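# Seat the L-shaped part flat in its matching pocket

## Task

Get the L-shaped part lying flat on the floor of the pocket that fits its shape, resting there on its own. It does not count if the robot is what keeps it in place at the end, and it fails if anything the robot is touching at the end settles downward once released.

## Robot and tools

Robot: two arms, left_arm and right_arm, each ending in a parallel gripper. The fingers point along the gripper's own +z axis and close along its y axis. The reported hand position is the point between the finger pads, roughly 1 cm short of the fingertips. A reference image of the part and the tray may be shown; show_instructions redisplays it without moving anything.

Frames: result lines give each gripper's end_effector_position (metres) and end_effector_quat_wxyz in one scene frame. The origin sits on the table surface midway between the arms, +x runs out over the table, +z is up, and left_arm is on the +y side. The arm names do not correspond to the left or right of any image. Printed positions can be somewhat wrong, more so at long reach.

Row layout (shared by both motion tools): a single flat list of 14 numbers, each in [-1, 1], always covering both arms even when one stays still. Order: dx, dy, dz, rx, ry, rz, opening for left_arm, followed by the same seven for right_arm. The first six are an offset, not a pose: expressed in that gripper's own axes and measured from its pose at the start of the action. 1.0 equals 0.6 m for dx, dy, dz and 180 degrees for the rotation; rx, ry, rz form one rotation vector. The opening is absolute, not an offset: +1 is fully open (0.094 m), -1 closed.

execute_actions(actions): a list of up to 15 actions run one after another. Each action is a table of up to 15 rows, one row per 1/30 s control step; if fewer rows are given, the last one is held for the remaining steps of that action. Every row in an action is an offset from the action's starting pose, not from the row before it. For the first action in a call the start is the most recent pose any result reported. An empty list just returns state and images. Each step, the commanded pose is clipped to within 70 mm and 16 degrees of the measured pose, so a big offset can need several actions; after an action the arm continues only as far as its last clipped pose.

move(target, speed, blocking): target is one 14-number row as above, with offsets from the pose in the latest result showing one. Each gripper travels in a straight line toward its target, both finishing together, over 0.5 to 10 s (cut off at 10 s if longer). speed is the path's top speed in m/s, 0.002 to 0.5, default 0.25; turning is capped at twice that in rad/s. Rotation takes the shorter direction. Openings are sent at the start. Paths ignore obstacles and the other arm; grippers lag, drift, and may overshoot the speed near full arm extension. Faster moves and targets set deeper past a contact mean harder impacts and pressing. blocking=false returns after 0.5 s while motion continues; until a result shows it ended, other motion is refused, so call wait or stop. The result adds a "move:" line: done, off_target, moving, held (a check blocked the final step) or fault, plus limits (paced = the sent pose was clipped; held = some steps were blocked, after which the arm may jump faster than speed), and each gripper's distance from its target. If only one arm is named, the other finished normally.

wait(seconds): 0 to 10; arms keep their last command; returns early if a running move ends. stop(): brakes a running move (needs room, more when fast); fingers keep moving. zoom_image(camera, region): camera is cam_high, cam_low, cam_left_wrist or cam_right_wrist; region [x0, y0, x1, y1] in pixels of that camera's latest image, top-left origin, at most 504 by 504. Images: cam_high and cam_low are 896x504, the wrist cameras 504x504. finished_scene(scene): ends the current scene, given its number; irreversible, and the result reports success.

Result lines: the state line lists both grippers' poses. "Hand target" is where the controller is now steering each gripper. grip_measured is the finger opening on the command scale (the last joint value is the opening in metres); each gripper may read up to about 1 mm off, consistently. Action calls also list step positions; HELD next to an arm means part of its row was withheld that step. "pose unreachable" means a clearance check altered or blocked that arm's command. FAULT lines mean an arm stopped; MOTOR HOT appears from 85 °C, and at 100 °C an OVER-TEMPERATURE FAULT drops that arm until it cools. Holding loads, even during thinking, heats motors.

Practical points: arms usually finish a centimetre or more low, and repeated zero offsets let them sag further. To keep an arm in place, send the offset back to its intended pose in the first call of a reply and zeros afterwards, aiming higher if it keeps sagging. To grip, command an opening about 0.03 under grip_measured; smaller differences grip lighter. Pad force tops out near 50 to 62 N, less on thin parts. The robot holds its last command while you think. Expect occasional tugs on a held part or nudges to loose items. Avoid dropping or knocking anything off the table, collisions or hard pressing between the arms, slams and hard pushes, and make sure the part rests unsupported in the pocket before finishing.

Each tool is called after ">>>" as name([rows], argument=value, ...), one row to a line, values as JSON.

Reference images:

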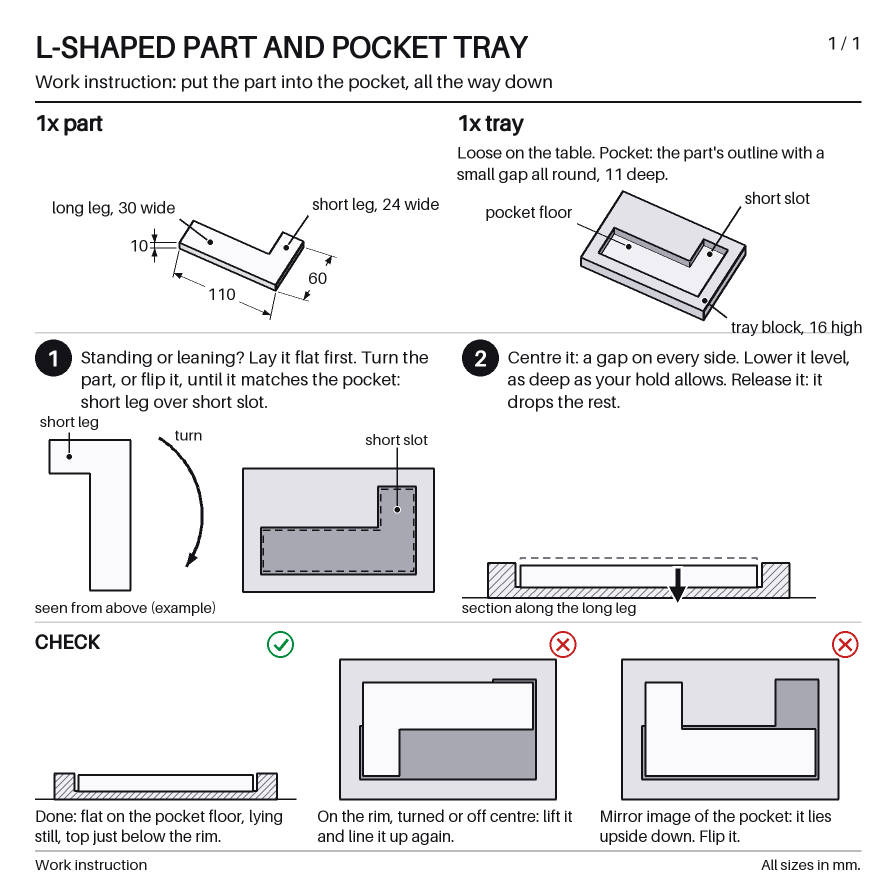

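## Session

I'll start by looking at the current state of the scene.

>>> execute_actions(actions=[])

Scene clock: 0.00 s.
left_arm: end_effector_position=(+0.3602, +0.1931, +0.1568) grip_measured=+1.000 end_effector_quat_wxyz=(+0.098, +0.220, +0.968, +0.069) | right_arm: end_effector_position=(+0.2116, -0.3918, +0.1958) grip_measured=+1.000 end_effector_quat_wxyz=(-0.085, +0.299, +0.938, -0.153)
Joint positions: left_arm=[-0.505  1.275  0.968 -1.111 -0.186 -0.04   0.094] | right_arm=[ 0.041  1.134  0.938 -1.649  0.224  0.703  0.094]
Joint velocities: left_arm=[ 0.005 -0.005 -0.002  0.022 -0.037  0.022  0.   ] | right_arm=[-0.015 -0.015 -0.002 -0.007 -0.007 -0.022  0.   ]
Hand target (left_arm): +0.369, +0.188, +0.169; +0.113, +0.218, +0.967, +0.065
Hand target (right_arm): +0.219, -0.391, +0.204; -0.073, +0.301, +0.939, -0.148

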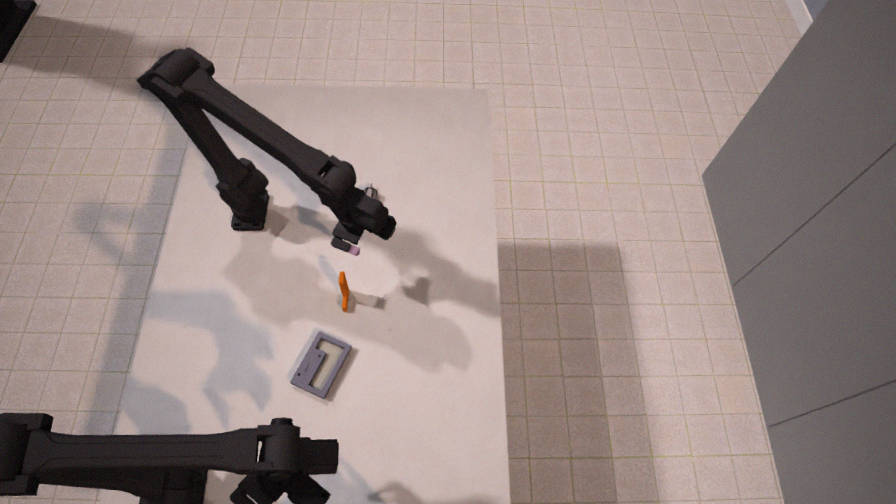

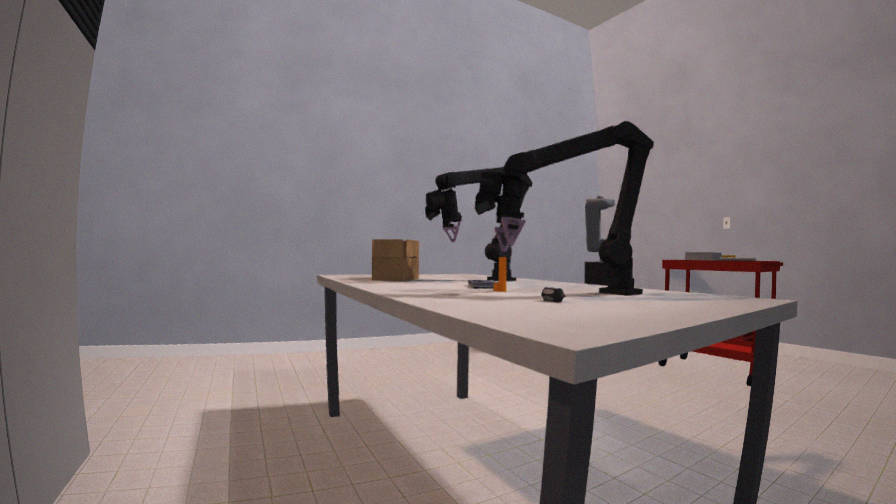

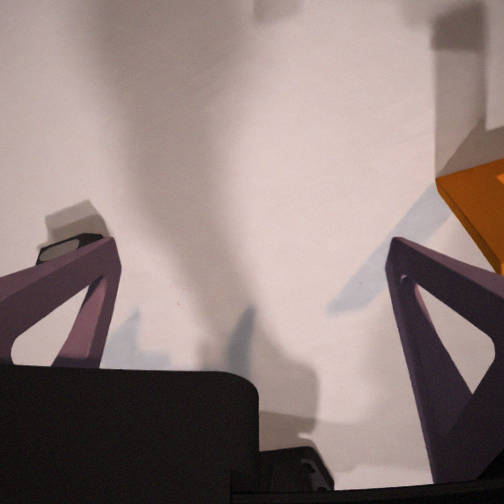

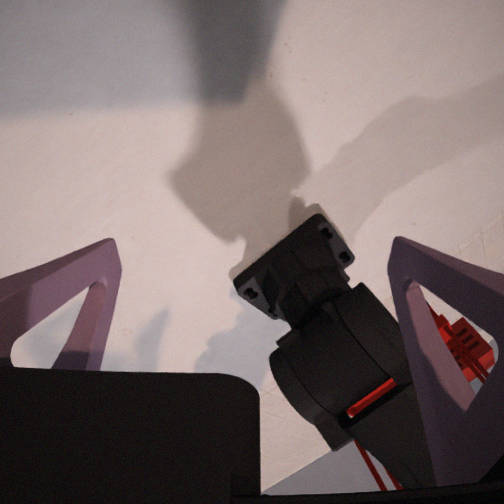

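>>> zoom_image(camera="cam_high", region=[260, 240, 420, 420])

>>> zoom_image(camera="cam_low", region=[440, 210, 600, 320])

Region (260, 240, 420, 420) of cam_high's 896x504 image, scaled by 2.800, with more detail than that image has.

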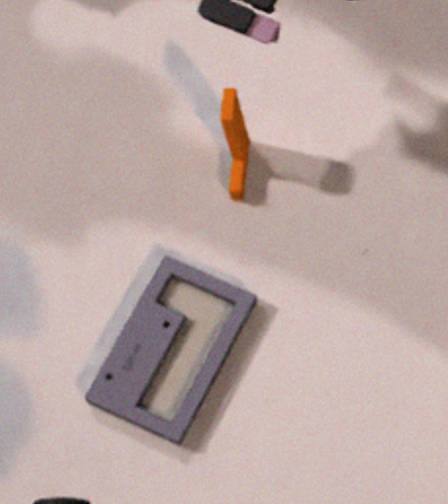

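Region (440, 210, 600, 320) of cam_low's 896x504 image, scaled by 3.150, with more detail than that image has; it fills the top 346 rows of this view, and the rest is white.

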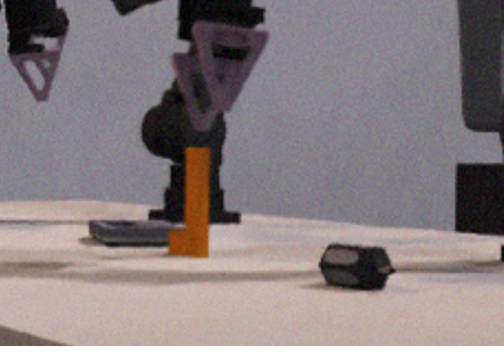

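>>> zoom_image(camera="cam_high", region=[280, 260, 370, 410])

>>> zoom_image(camera="cam_high", region=[200, 150, 420, 280])

>>> zoom_image(camera="cam_high", region=[100, 400, 360, 504])

Region (280, 260, 370, 410) of cam_high's 896x504 image, scaled by 3.360, with more detail than that image has; it fills the left 302 columns of this view, and the rest is white.

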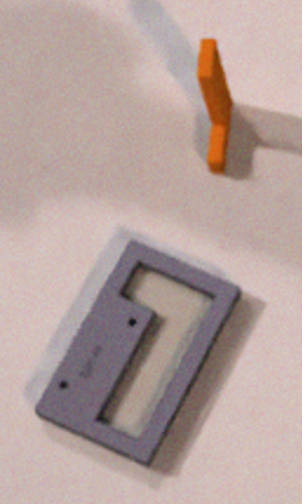

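Region (200, 150, 420, 280) of cam_high's 896x504 image, scaled by 2.291, with more detail than that image has; it fills the top 298 rows of this view, and the rest is white.

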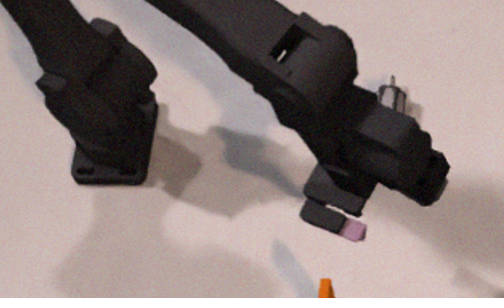

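Region (100, 400, 360, 504) of cam_high's 896x504 image, scaled by 1.938, with more detail than that image has; it fills the top 202 rows of this view, and the rest is white.

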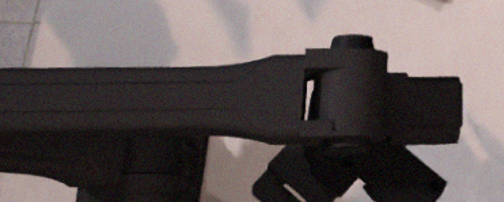

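>>> move(target=[0.0575, -0.2043, -0.069, -0.0468, -0.3185, -0.1474, 1.0, -0.008, 0.003, -0.016, 0, 0, 0, 1.0], speed=0.3)

Scene clock: 20.97 s.
left_arm: end_effector_position=(+0.2687, +0.0970, +0.1733) grip_measured=+1.000 end_effector_quat_wxyz=(+0.564, -0.005, +0.826, +0.009) | right_arm: end_effector_position=(+0.2121, -0.3918, +0.1942) grip_measured=+1.000 end_effector_quat_wxyz=(-0.089, +0.299, +0.938, -0.154)
Joint positions: left_arm=[-1.216  1.067  0.508 -0.309 -1.074 -0.794  0.094] | right_arm=[ 0.041  1.141  0.938 -1.649  0.224  0.703  0.094]
Joint velocities: left_arm=[-0.005 -0.005 -0.007  0.007 -0.022 -0.037  0.   ] | right_arm=[ 0.005 -0.015  0.012 -0.012 -0.037  0.022  0.   ]
Hand target (left_arm): +0.267, +0.092, +0.174; +0.567, -0.009, +0.824, -0.001
Hand target (right_arm): +0.219, -0.391, +0.204; -0.085, +0.299, +0.938, -0.153
Off the commanded pose (left_arm): 0.004 m, 2 deg.
Off the commanded pose (right_arm): 0.012 m, 0 deg.
move: off_target (right_arm)

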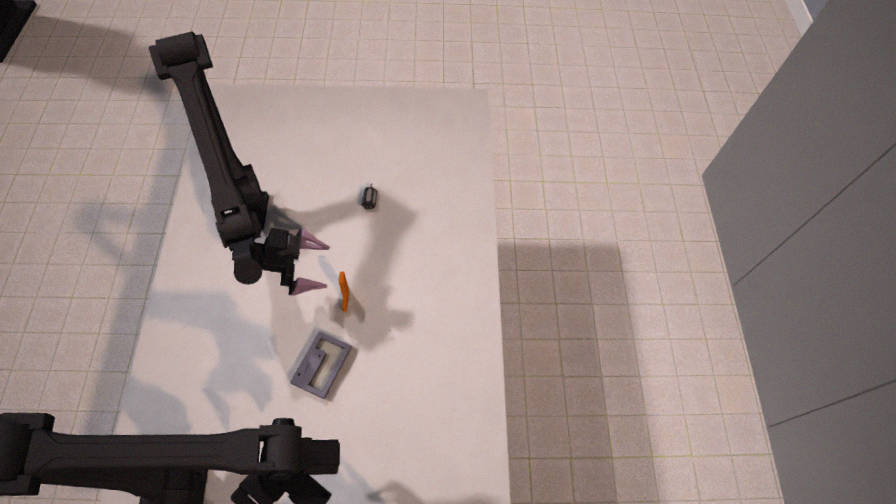

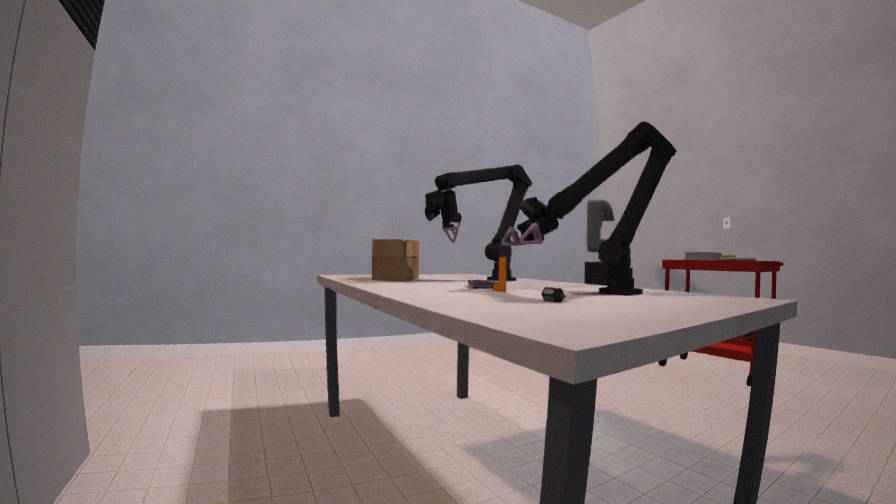

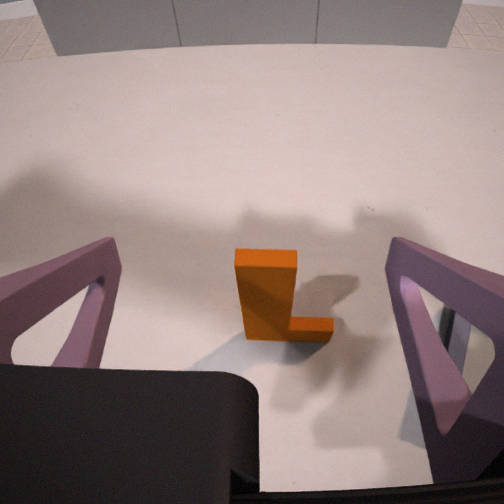

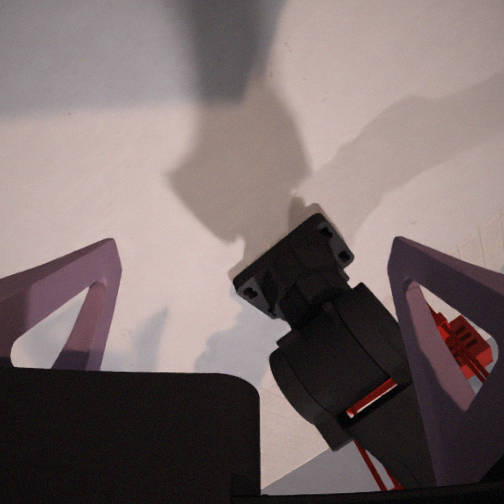

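>>> zoom_image(camera="cam_left_wrist", region=[200, 220, 360, 360])

>>> zoom_image(camera="cam_left_wrist", region=[80, 200, 430, 330])

>>> zoom_image(camera="cam_high", region=[250, 210, 380, 330])

Region (200, 220, 360, 360) of cam_left_wrist's 504x504 image, scaled by 3.150, with more detail than that image has; it fills the top 441 rows of this view, and the rest is white.

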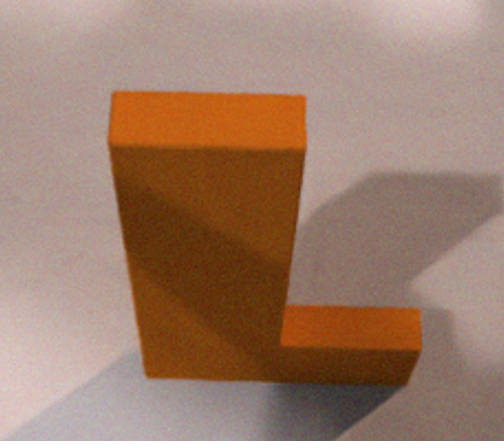

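Region (80, 200, 430, 330) of cam_left_wrist's 504x504 image, scaled by 1.440, with more detail than that image has; it fills the top 187 rows of this view, and the rest is white.

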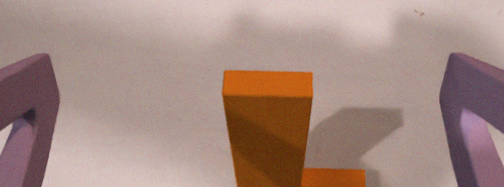

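Region (250, 210, 380, 330) of cam_high's 896x504 image, scaled by 3.877, with more detail than that image has; it fills the top 465 rows of this view, and the rest is white.

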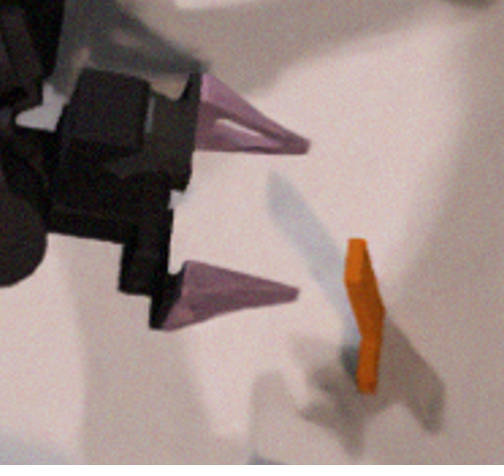

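>>> move(target=[0.1562, -0.0105, 0.092, 0.0209, -0.0738, -0.0077, 0.277, -0.0073, 0.0017, -0.0185, 0, 0, 0, 1.0], speed=0.15)

Scene clock: 29.40 s.
left_arm: end_effector_position=(+0.2811, +0.0868, +0.0659) grip_measured=+0.279 end_effector_quat_wxyz=(+0.655, +0.002, +0.755, -0.031) | right_arm: end_effector_position=(+0.2114, -0.3918, +0.1932) grip_measured=+1.000 end_effector_quat_wxyz=(-0.094, +0.298, +0.937, -0.156)
Joint positions: left_arm=[-1.205  1.732  0.292  1.103 -1.128 -0.35   0.06 ] | right_arm=[ 0.041  1.147  0.938 -1.654  0.224  0.703  0.094]
Joint velocities: left_arm=[-0.015 -0.005 -0.017  0.007 -0.022  0.066 -0.001] | right_arm=[ 0.005  0.005  0.007  0.002  0.037 -0.037  0.   ]
Hand target (left_arm): +0.284, +0.093, +0.063; +0.654, +0.002, +0.756, -0.022
Hand target (right_arm): +0.219, -0.391, +0.204; -0.089, +0.299, +0.938, -0.154
Off the commanded pose (left_arm): 0.007 m, 1 deg.
Off the commanded pose (right_arm): 0.013 m, 1 deg.
move: off_target (right_arm)

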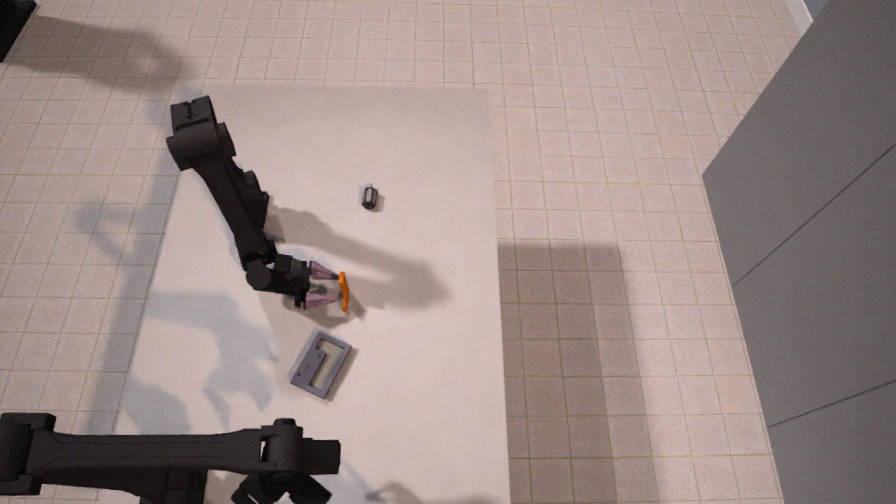

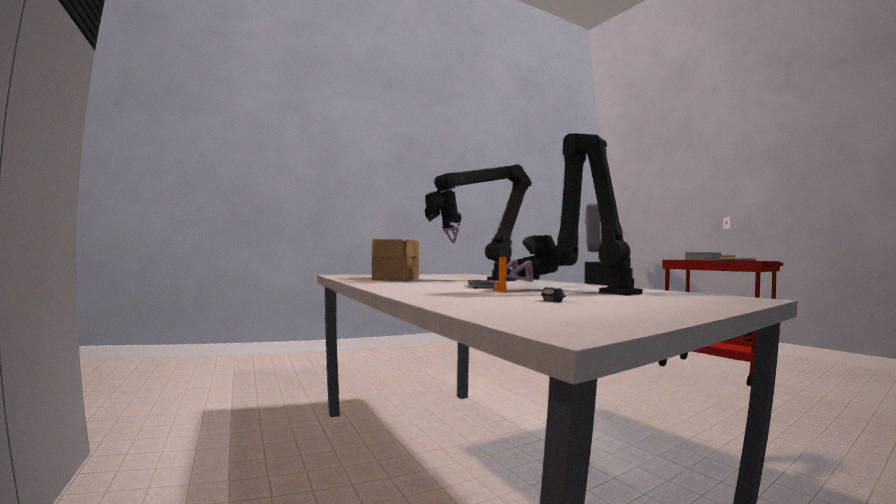

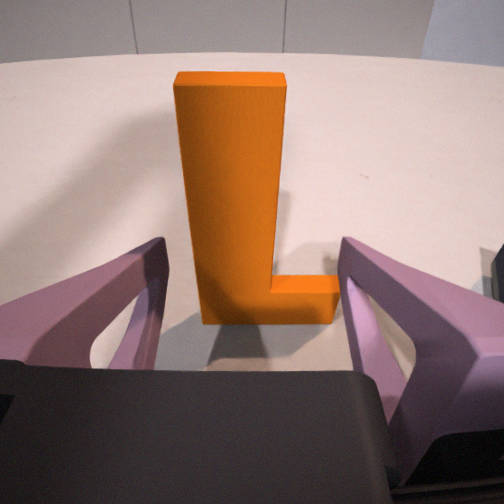

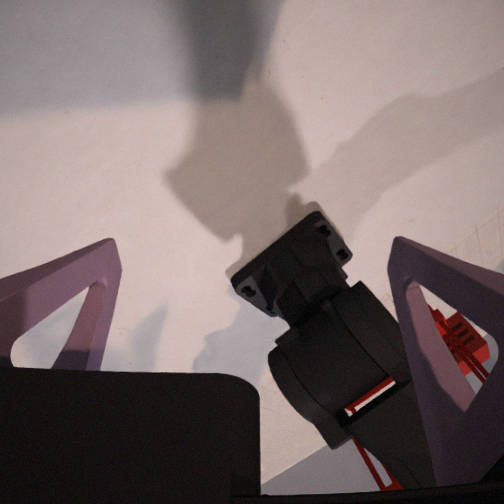

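>>> zoom_image(camera="cam_left_wrist", region=[140, 60, 370, 340])

>>> zoom_image(camera="cam_left_wrist", region=[140, 220, 370, 340])

>>> zoom_image(camera="cam_low", region=[470, 230, 600, 310])

Region (140, 60, 370, 340) of cam_left_wrist's 504x504 image, scaled by 1.800, with more detail than that image has; it fills the left 414 columns of this view, and the rest is white.

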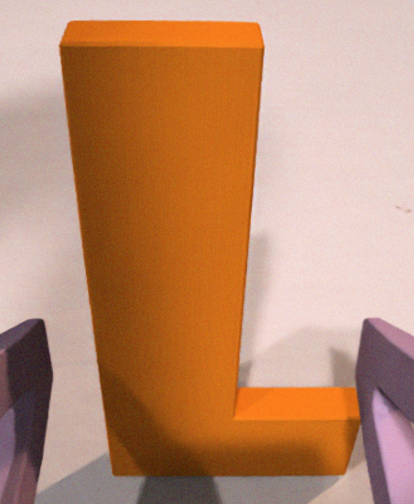

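Region (140, 220, 370, 340) of cam_left_wrist's 504x504 image, scaled by 2.191, with more detail than that image has; it fills the top 263 rows of this view, and the rest is white.

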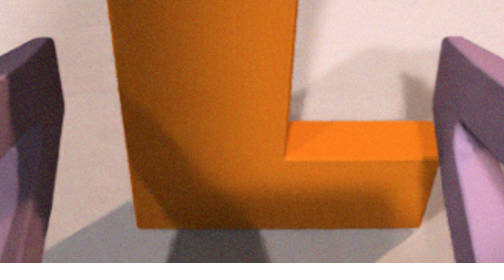

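Region (470, 230, 600, 310) of cam_low's 896x504 image, scaled by 3.877, with more detail than that image has; it fills the top 310 rows of this view, and the rest is white.

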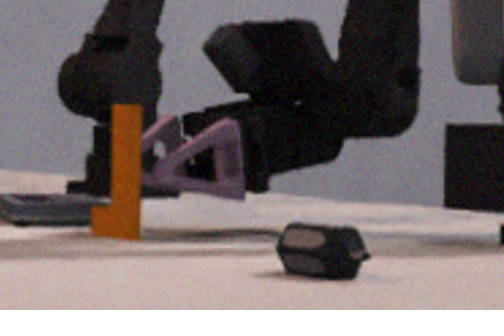

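>>> move(target=[0.0096, 0.022, 0.0325, -0.0108, 0, 0.0095, 0.277, -0.008, 0.0017, -0.02, 0, -0.005, 0, 1.0], speed=0.05)

Scene clock: 34.40 s.
left_arm: end_effector_position=(+0.2958, +0.0981, +0.0573) grip_measured=+0.279 end_effector_quat_wxyz=(+0.653, +0.006, +0.757, -0.011) | right_arm: end_effector_position=(+0.2115, -0.3927, +0.1934) grip_measured=+1.000 end_effector_quat_wxyz=(-0.093, +0.298, +0.937, -0.159)
Joint positions: left_arm=[-1.145  1.78   0.292  1.164 -1.094 -0.298  0.06 ] | right_arm=[ 0.041  1.147  0.938 -1.654  0.229  0.703  0.094]
Joint velocities: left_arm=[-0.015 -0.015 -0.002  0.017  0.066 -0.022  0.001] | right_arm=[-0.005  0.005  0.002  0.002 -0.037 -0.066  0.   ]
Hand target (left_arm): +0.300, +0.099, +0.057; +0.655, +0.003, +0.755, -0.008
Hand target (right_arm): +0.219, -0.391, +0.203; -0.086, +0.297, +0.938, -0.158
Off the commanded pose (left_arm): 0.004 m, 1 deg.
Off the commanded pose (right_arm): 0.013 m, 1 deg.
move: off_target (right_arm)

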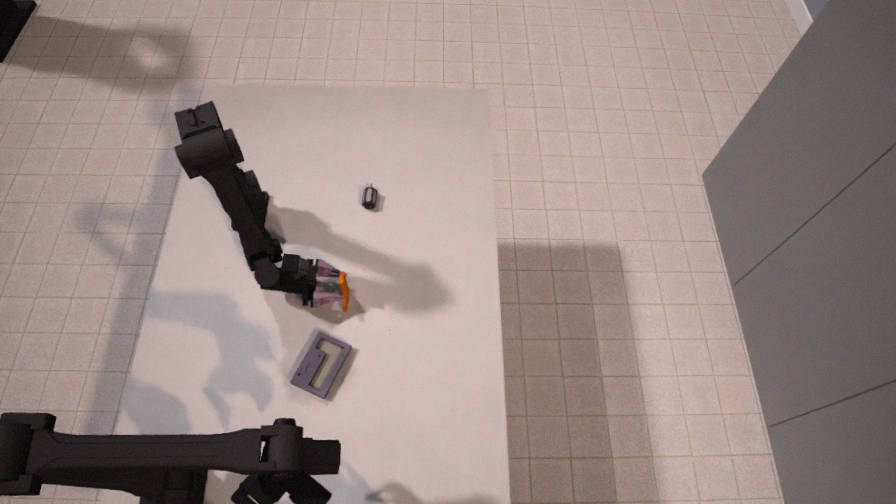

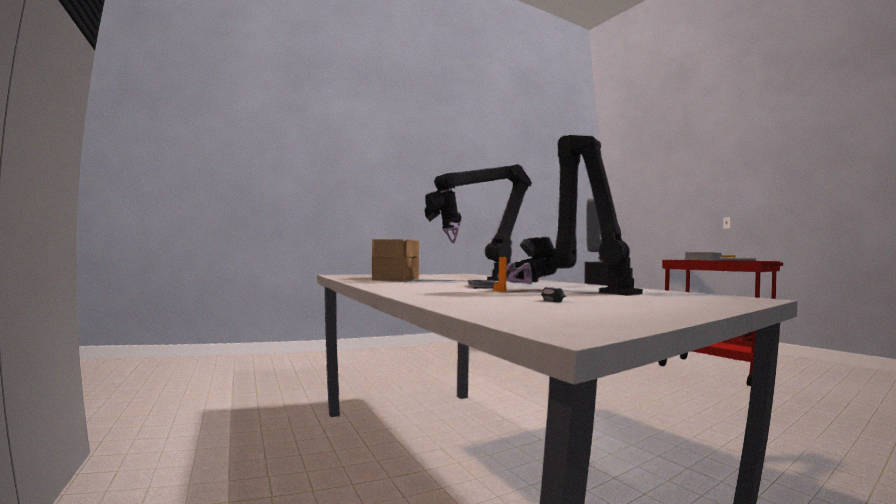

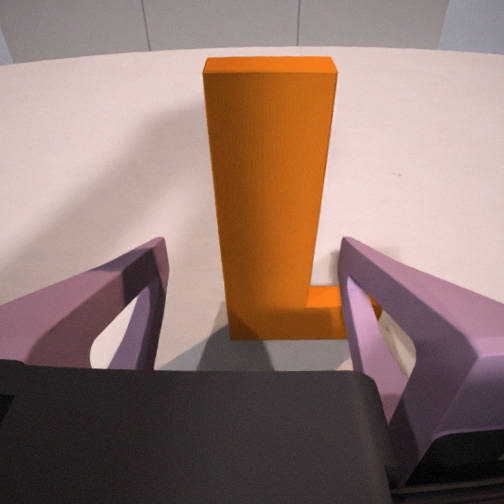

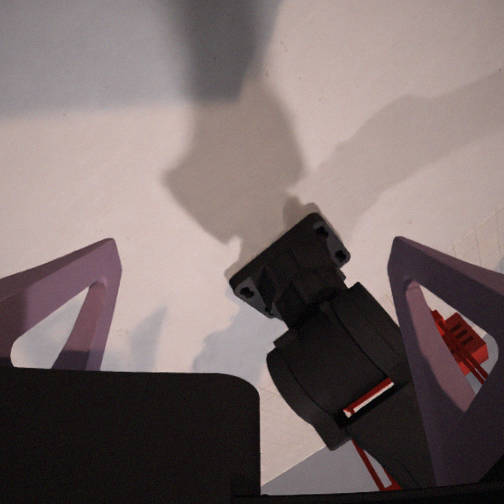

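>>> zoom_image(camera="cam_left_wrist", region=[140, 45, 400, 355])

>>> zoom_image(camera="cam_left_wrist", region=[150, 220, 390, 350])

>>> zoom_image(camera="cam_left_wrist", region=[190, 45, 350, 125])

Region (140, 45, 400, 355) of cam_left_wrist's 504x504 image, scaled by 1.626, with more detail than that image has; it fills the left 423 columns of this view, and the rest is white.

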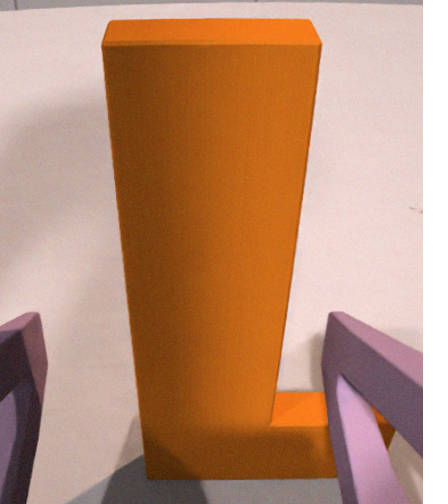

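Region (150, 220, 390, 350) of cam_left_wrist's 504x504 image, scaled by 2.100, with more detail than that image has; it fills the top 273 rows of this view, and the rest is white.

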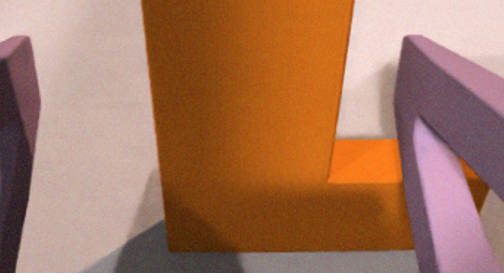

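Region (190, 45, 350, 125) of cam_left_wrist's 504x504 image, scaled by 3.150, with more detail than that image has.

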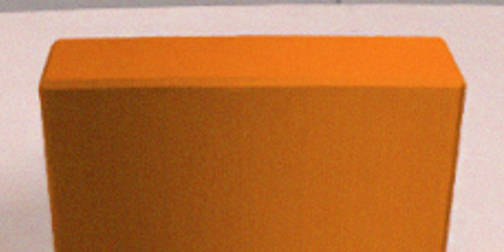

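>>> move(target=[-0.0015, -0.0081, 0.0109, 0, -0.002, 0, -0.064, -0.008, 0.003, -0.02, 0, -0.004, 0, 1.0], speed=0.03)

>>> zoom_image(camera="cam_left_wrist", region=[150, 200, 390, 350])

>>> zoom_image(camera="cam_left_wrist", region=[170, 45, 340, 125])

Scene clock: 37.17 s.
left_arm: end_effector_position=(+0.2957, +0.0968, +0.0569) grip_measured=-0.062 end_effector_quat_wxyz=(+0.653, +0.012, +0.758, -0.010) | right_arm: end_effector_position=(+0.2117, -0.3933, +0.1931) grip_measured=+1.000 end_effector_quat_wxyz=(-0.093, +0.297, +0.937, -0.160)
Joint positions: left_arm=[-1.145  1.781  0.292  1.165 -1.086 -0.288  0.044] | right_arm=[ 0.041  1.149  0.938 -1.654  0.233  0.703  0.094]
Joint velocities: left_arm=[-0.005 -0.005 -0.012  0.007 -0.037 -0.022  0.   ] | right_arm=[ 0.005  0.005 -0.007  0.002 -0.051  0.037  0.   ]
Hand target (left_arm): +0.302, +0.093, +0.057; +0.656, +0.006, +0.755, -0.011
Hand target (right_arm): +0.219, -0.392, +0.203; -0.087, +0.297, +0.937, -0.160
Off the commanded pose (left_arm): 0.008 m, 1 deg.
Off the commanded pose (right_arm): 0.013 m, 1 deg.
move: off_target (right_arm)

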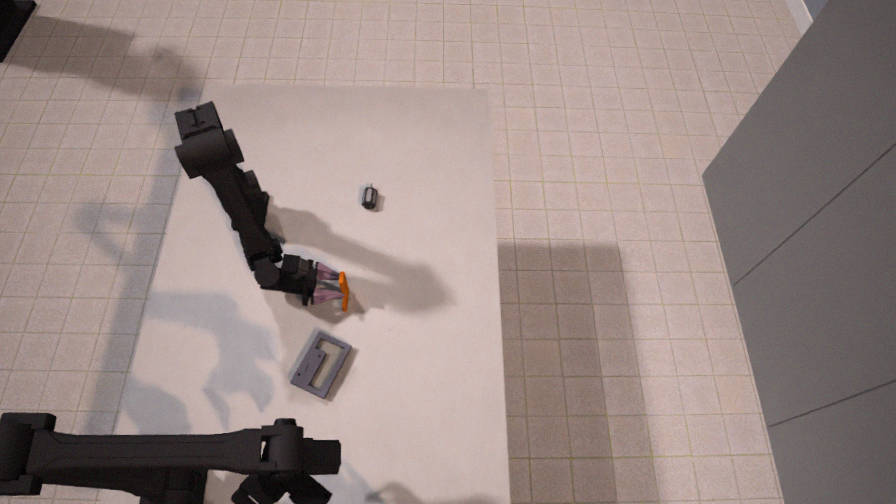

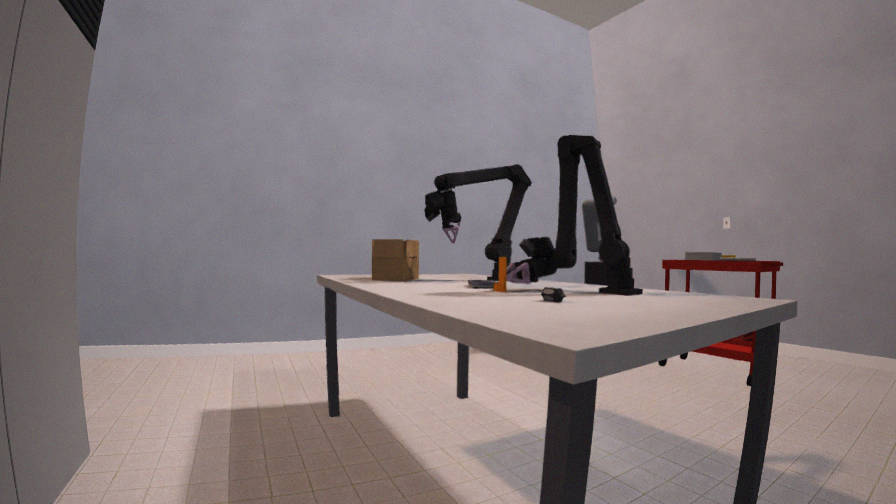

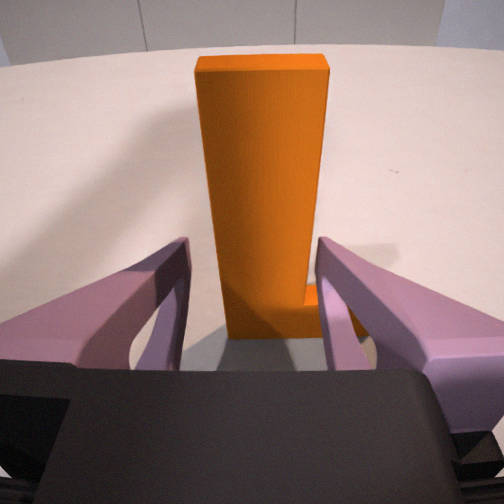

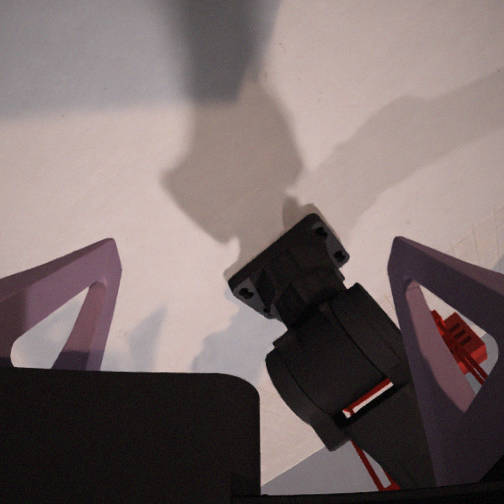

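Region (150, 200, 390, 350) of cam_left_wrist's 504x504 image, scaled by 2.100, with more detail than that image has; it fills the top 315 rows of this view, and the rest is white.

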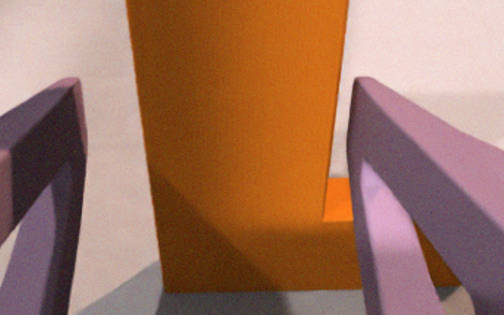

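Region (170, 45, 340, 125) of cam_left_wrist's 504x504 image, scaled by 2.965, with more detail than that image has; it fills the top 237 rows of this view, and the rest is white.

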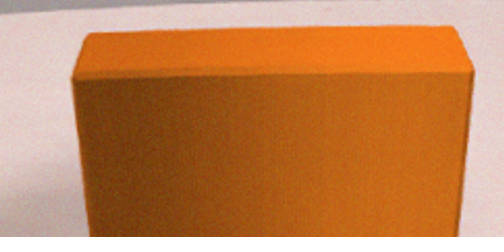

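>>> execute_actions([
  [[-0.002, -0.0121, 0.013, -0.002, -0.0027, -0.0083, -0.064, -0.008, 0.003, -0.02, 0, -0.004, 0, 1.0]],
])

>>> zoom_image(camera="cam_left_wrist", region=[150, 200, 390, 350])

Scene clock: 38.70 s.
left_arm: end_effector_position=(+0.2980, +0.0917, +0.0580) grip_measured=-0.062 end_effector_quat_wxyz=(+0.654, +0.010, +0.756, -0.013) | right_arm: end_effector_position=(+0.2118, -0.3938, +0.1929) grip_measured=+1.000 end_effector_quat_wxyz=(-0.093, +0.297, +0.936, -0.162)
Joint positions: left_arm=[-1.145  1.785  0.306  1.165 -1.086 -0.287  0.044] | right_arm=[ 0.041  1.151  0.938 -1.654  0.236  0.703  0.094]
Joint velocities: left_arm=[-0.005  0.005  0.017  0.017 -0.007 -0.022 -0.001] | right_arm=[ 0.005  0.015  0.027  0.007 -0.007 -0.007  0.   ]
Hand target (left_arm): +0.303, +0.089, +0.057; +0.656, +0.000, +0.755, -0.016
Hand target (right_arm): +0.220, -0.392, +0.203; -0.087, +0.296, +0.937, -0.162
Off the commanded pose (left_arm): 0.006 m, 1 deg.
Off the commanded pose (right_arm): 0.013 m, 1 deg.
Step readings (end_effector_position):
0: left_arm (+0.2957, +0.0968, +0.0569) | right_arm (+0.2117, -0.3933, +0.1931)
1: left_arm (+0.2958, +0.0965, +0.0569) | right_arm (+0.2117, -0.3935, +0.1932)
2: left_arm (+0.2962, +0.0959, +0.0570) | right_arm (+0.2117, -0.3938, +0.1932)
4: left_arm (+0.2970, +0.0940, +0.0572) | right_arm (+0.2118, -0.3938, +0.1931)
8: left_arm (+0.2980, +0.0917, +0.0580) | right_arm (+0.2118, -0.3938, +0.1929)
15: end_effector_position above

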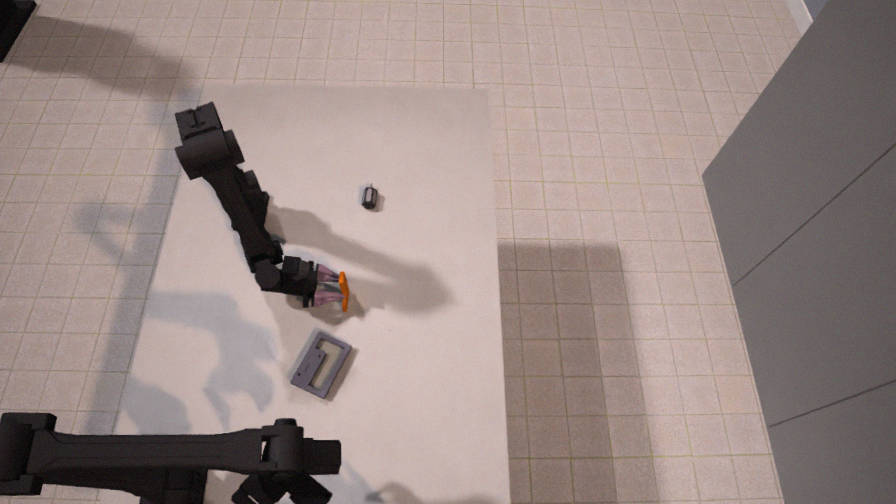

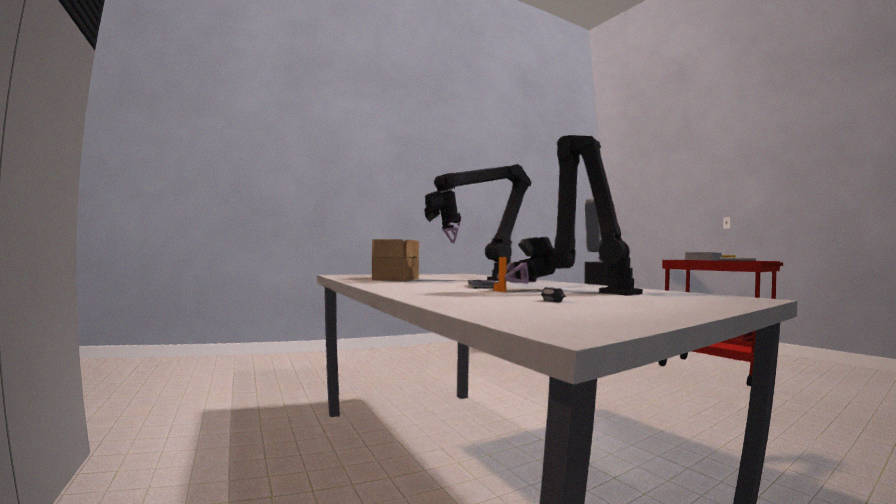

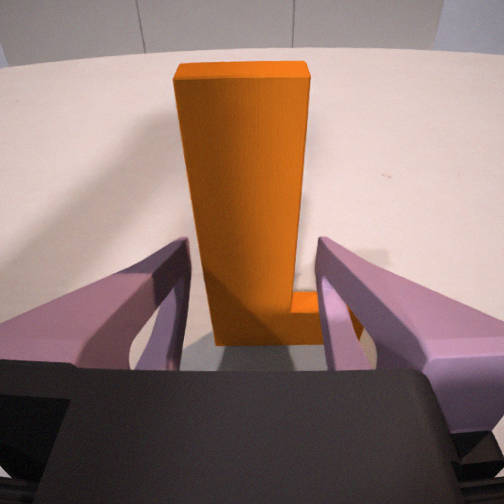

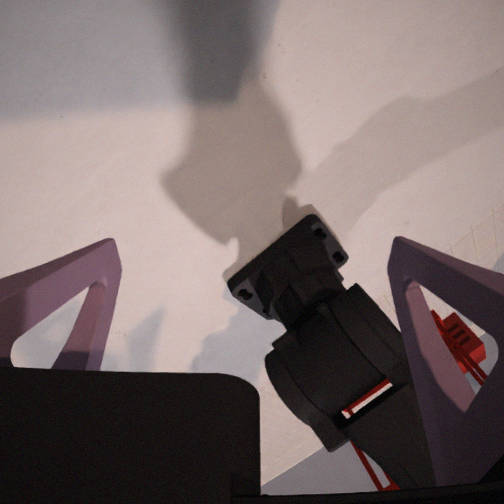

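Region (150, 200, 390, 350) of cam_left_wrist's 504x504 image, scaled by 2.100, with more detail than that image has; it fills the top 315 rows of this view, and the rest is white.

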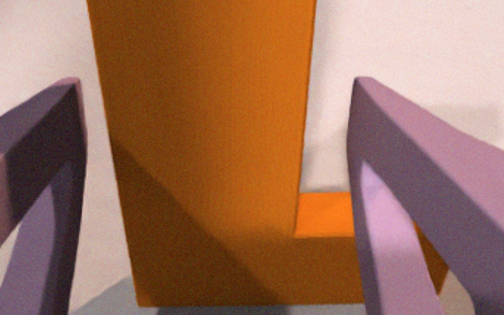

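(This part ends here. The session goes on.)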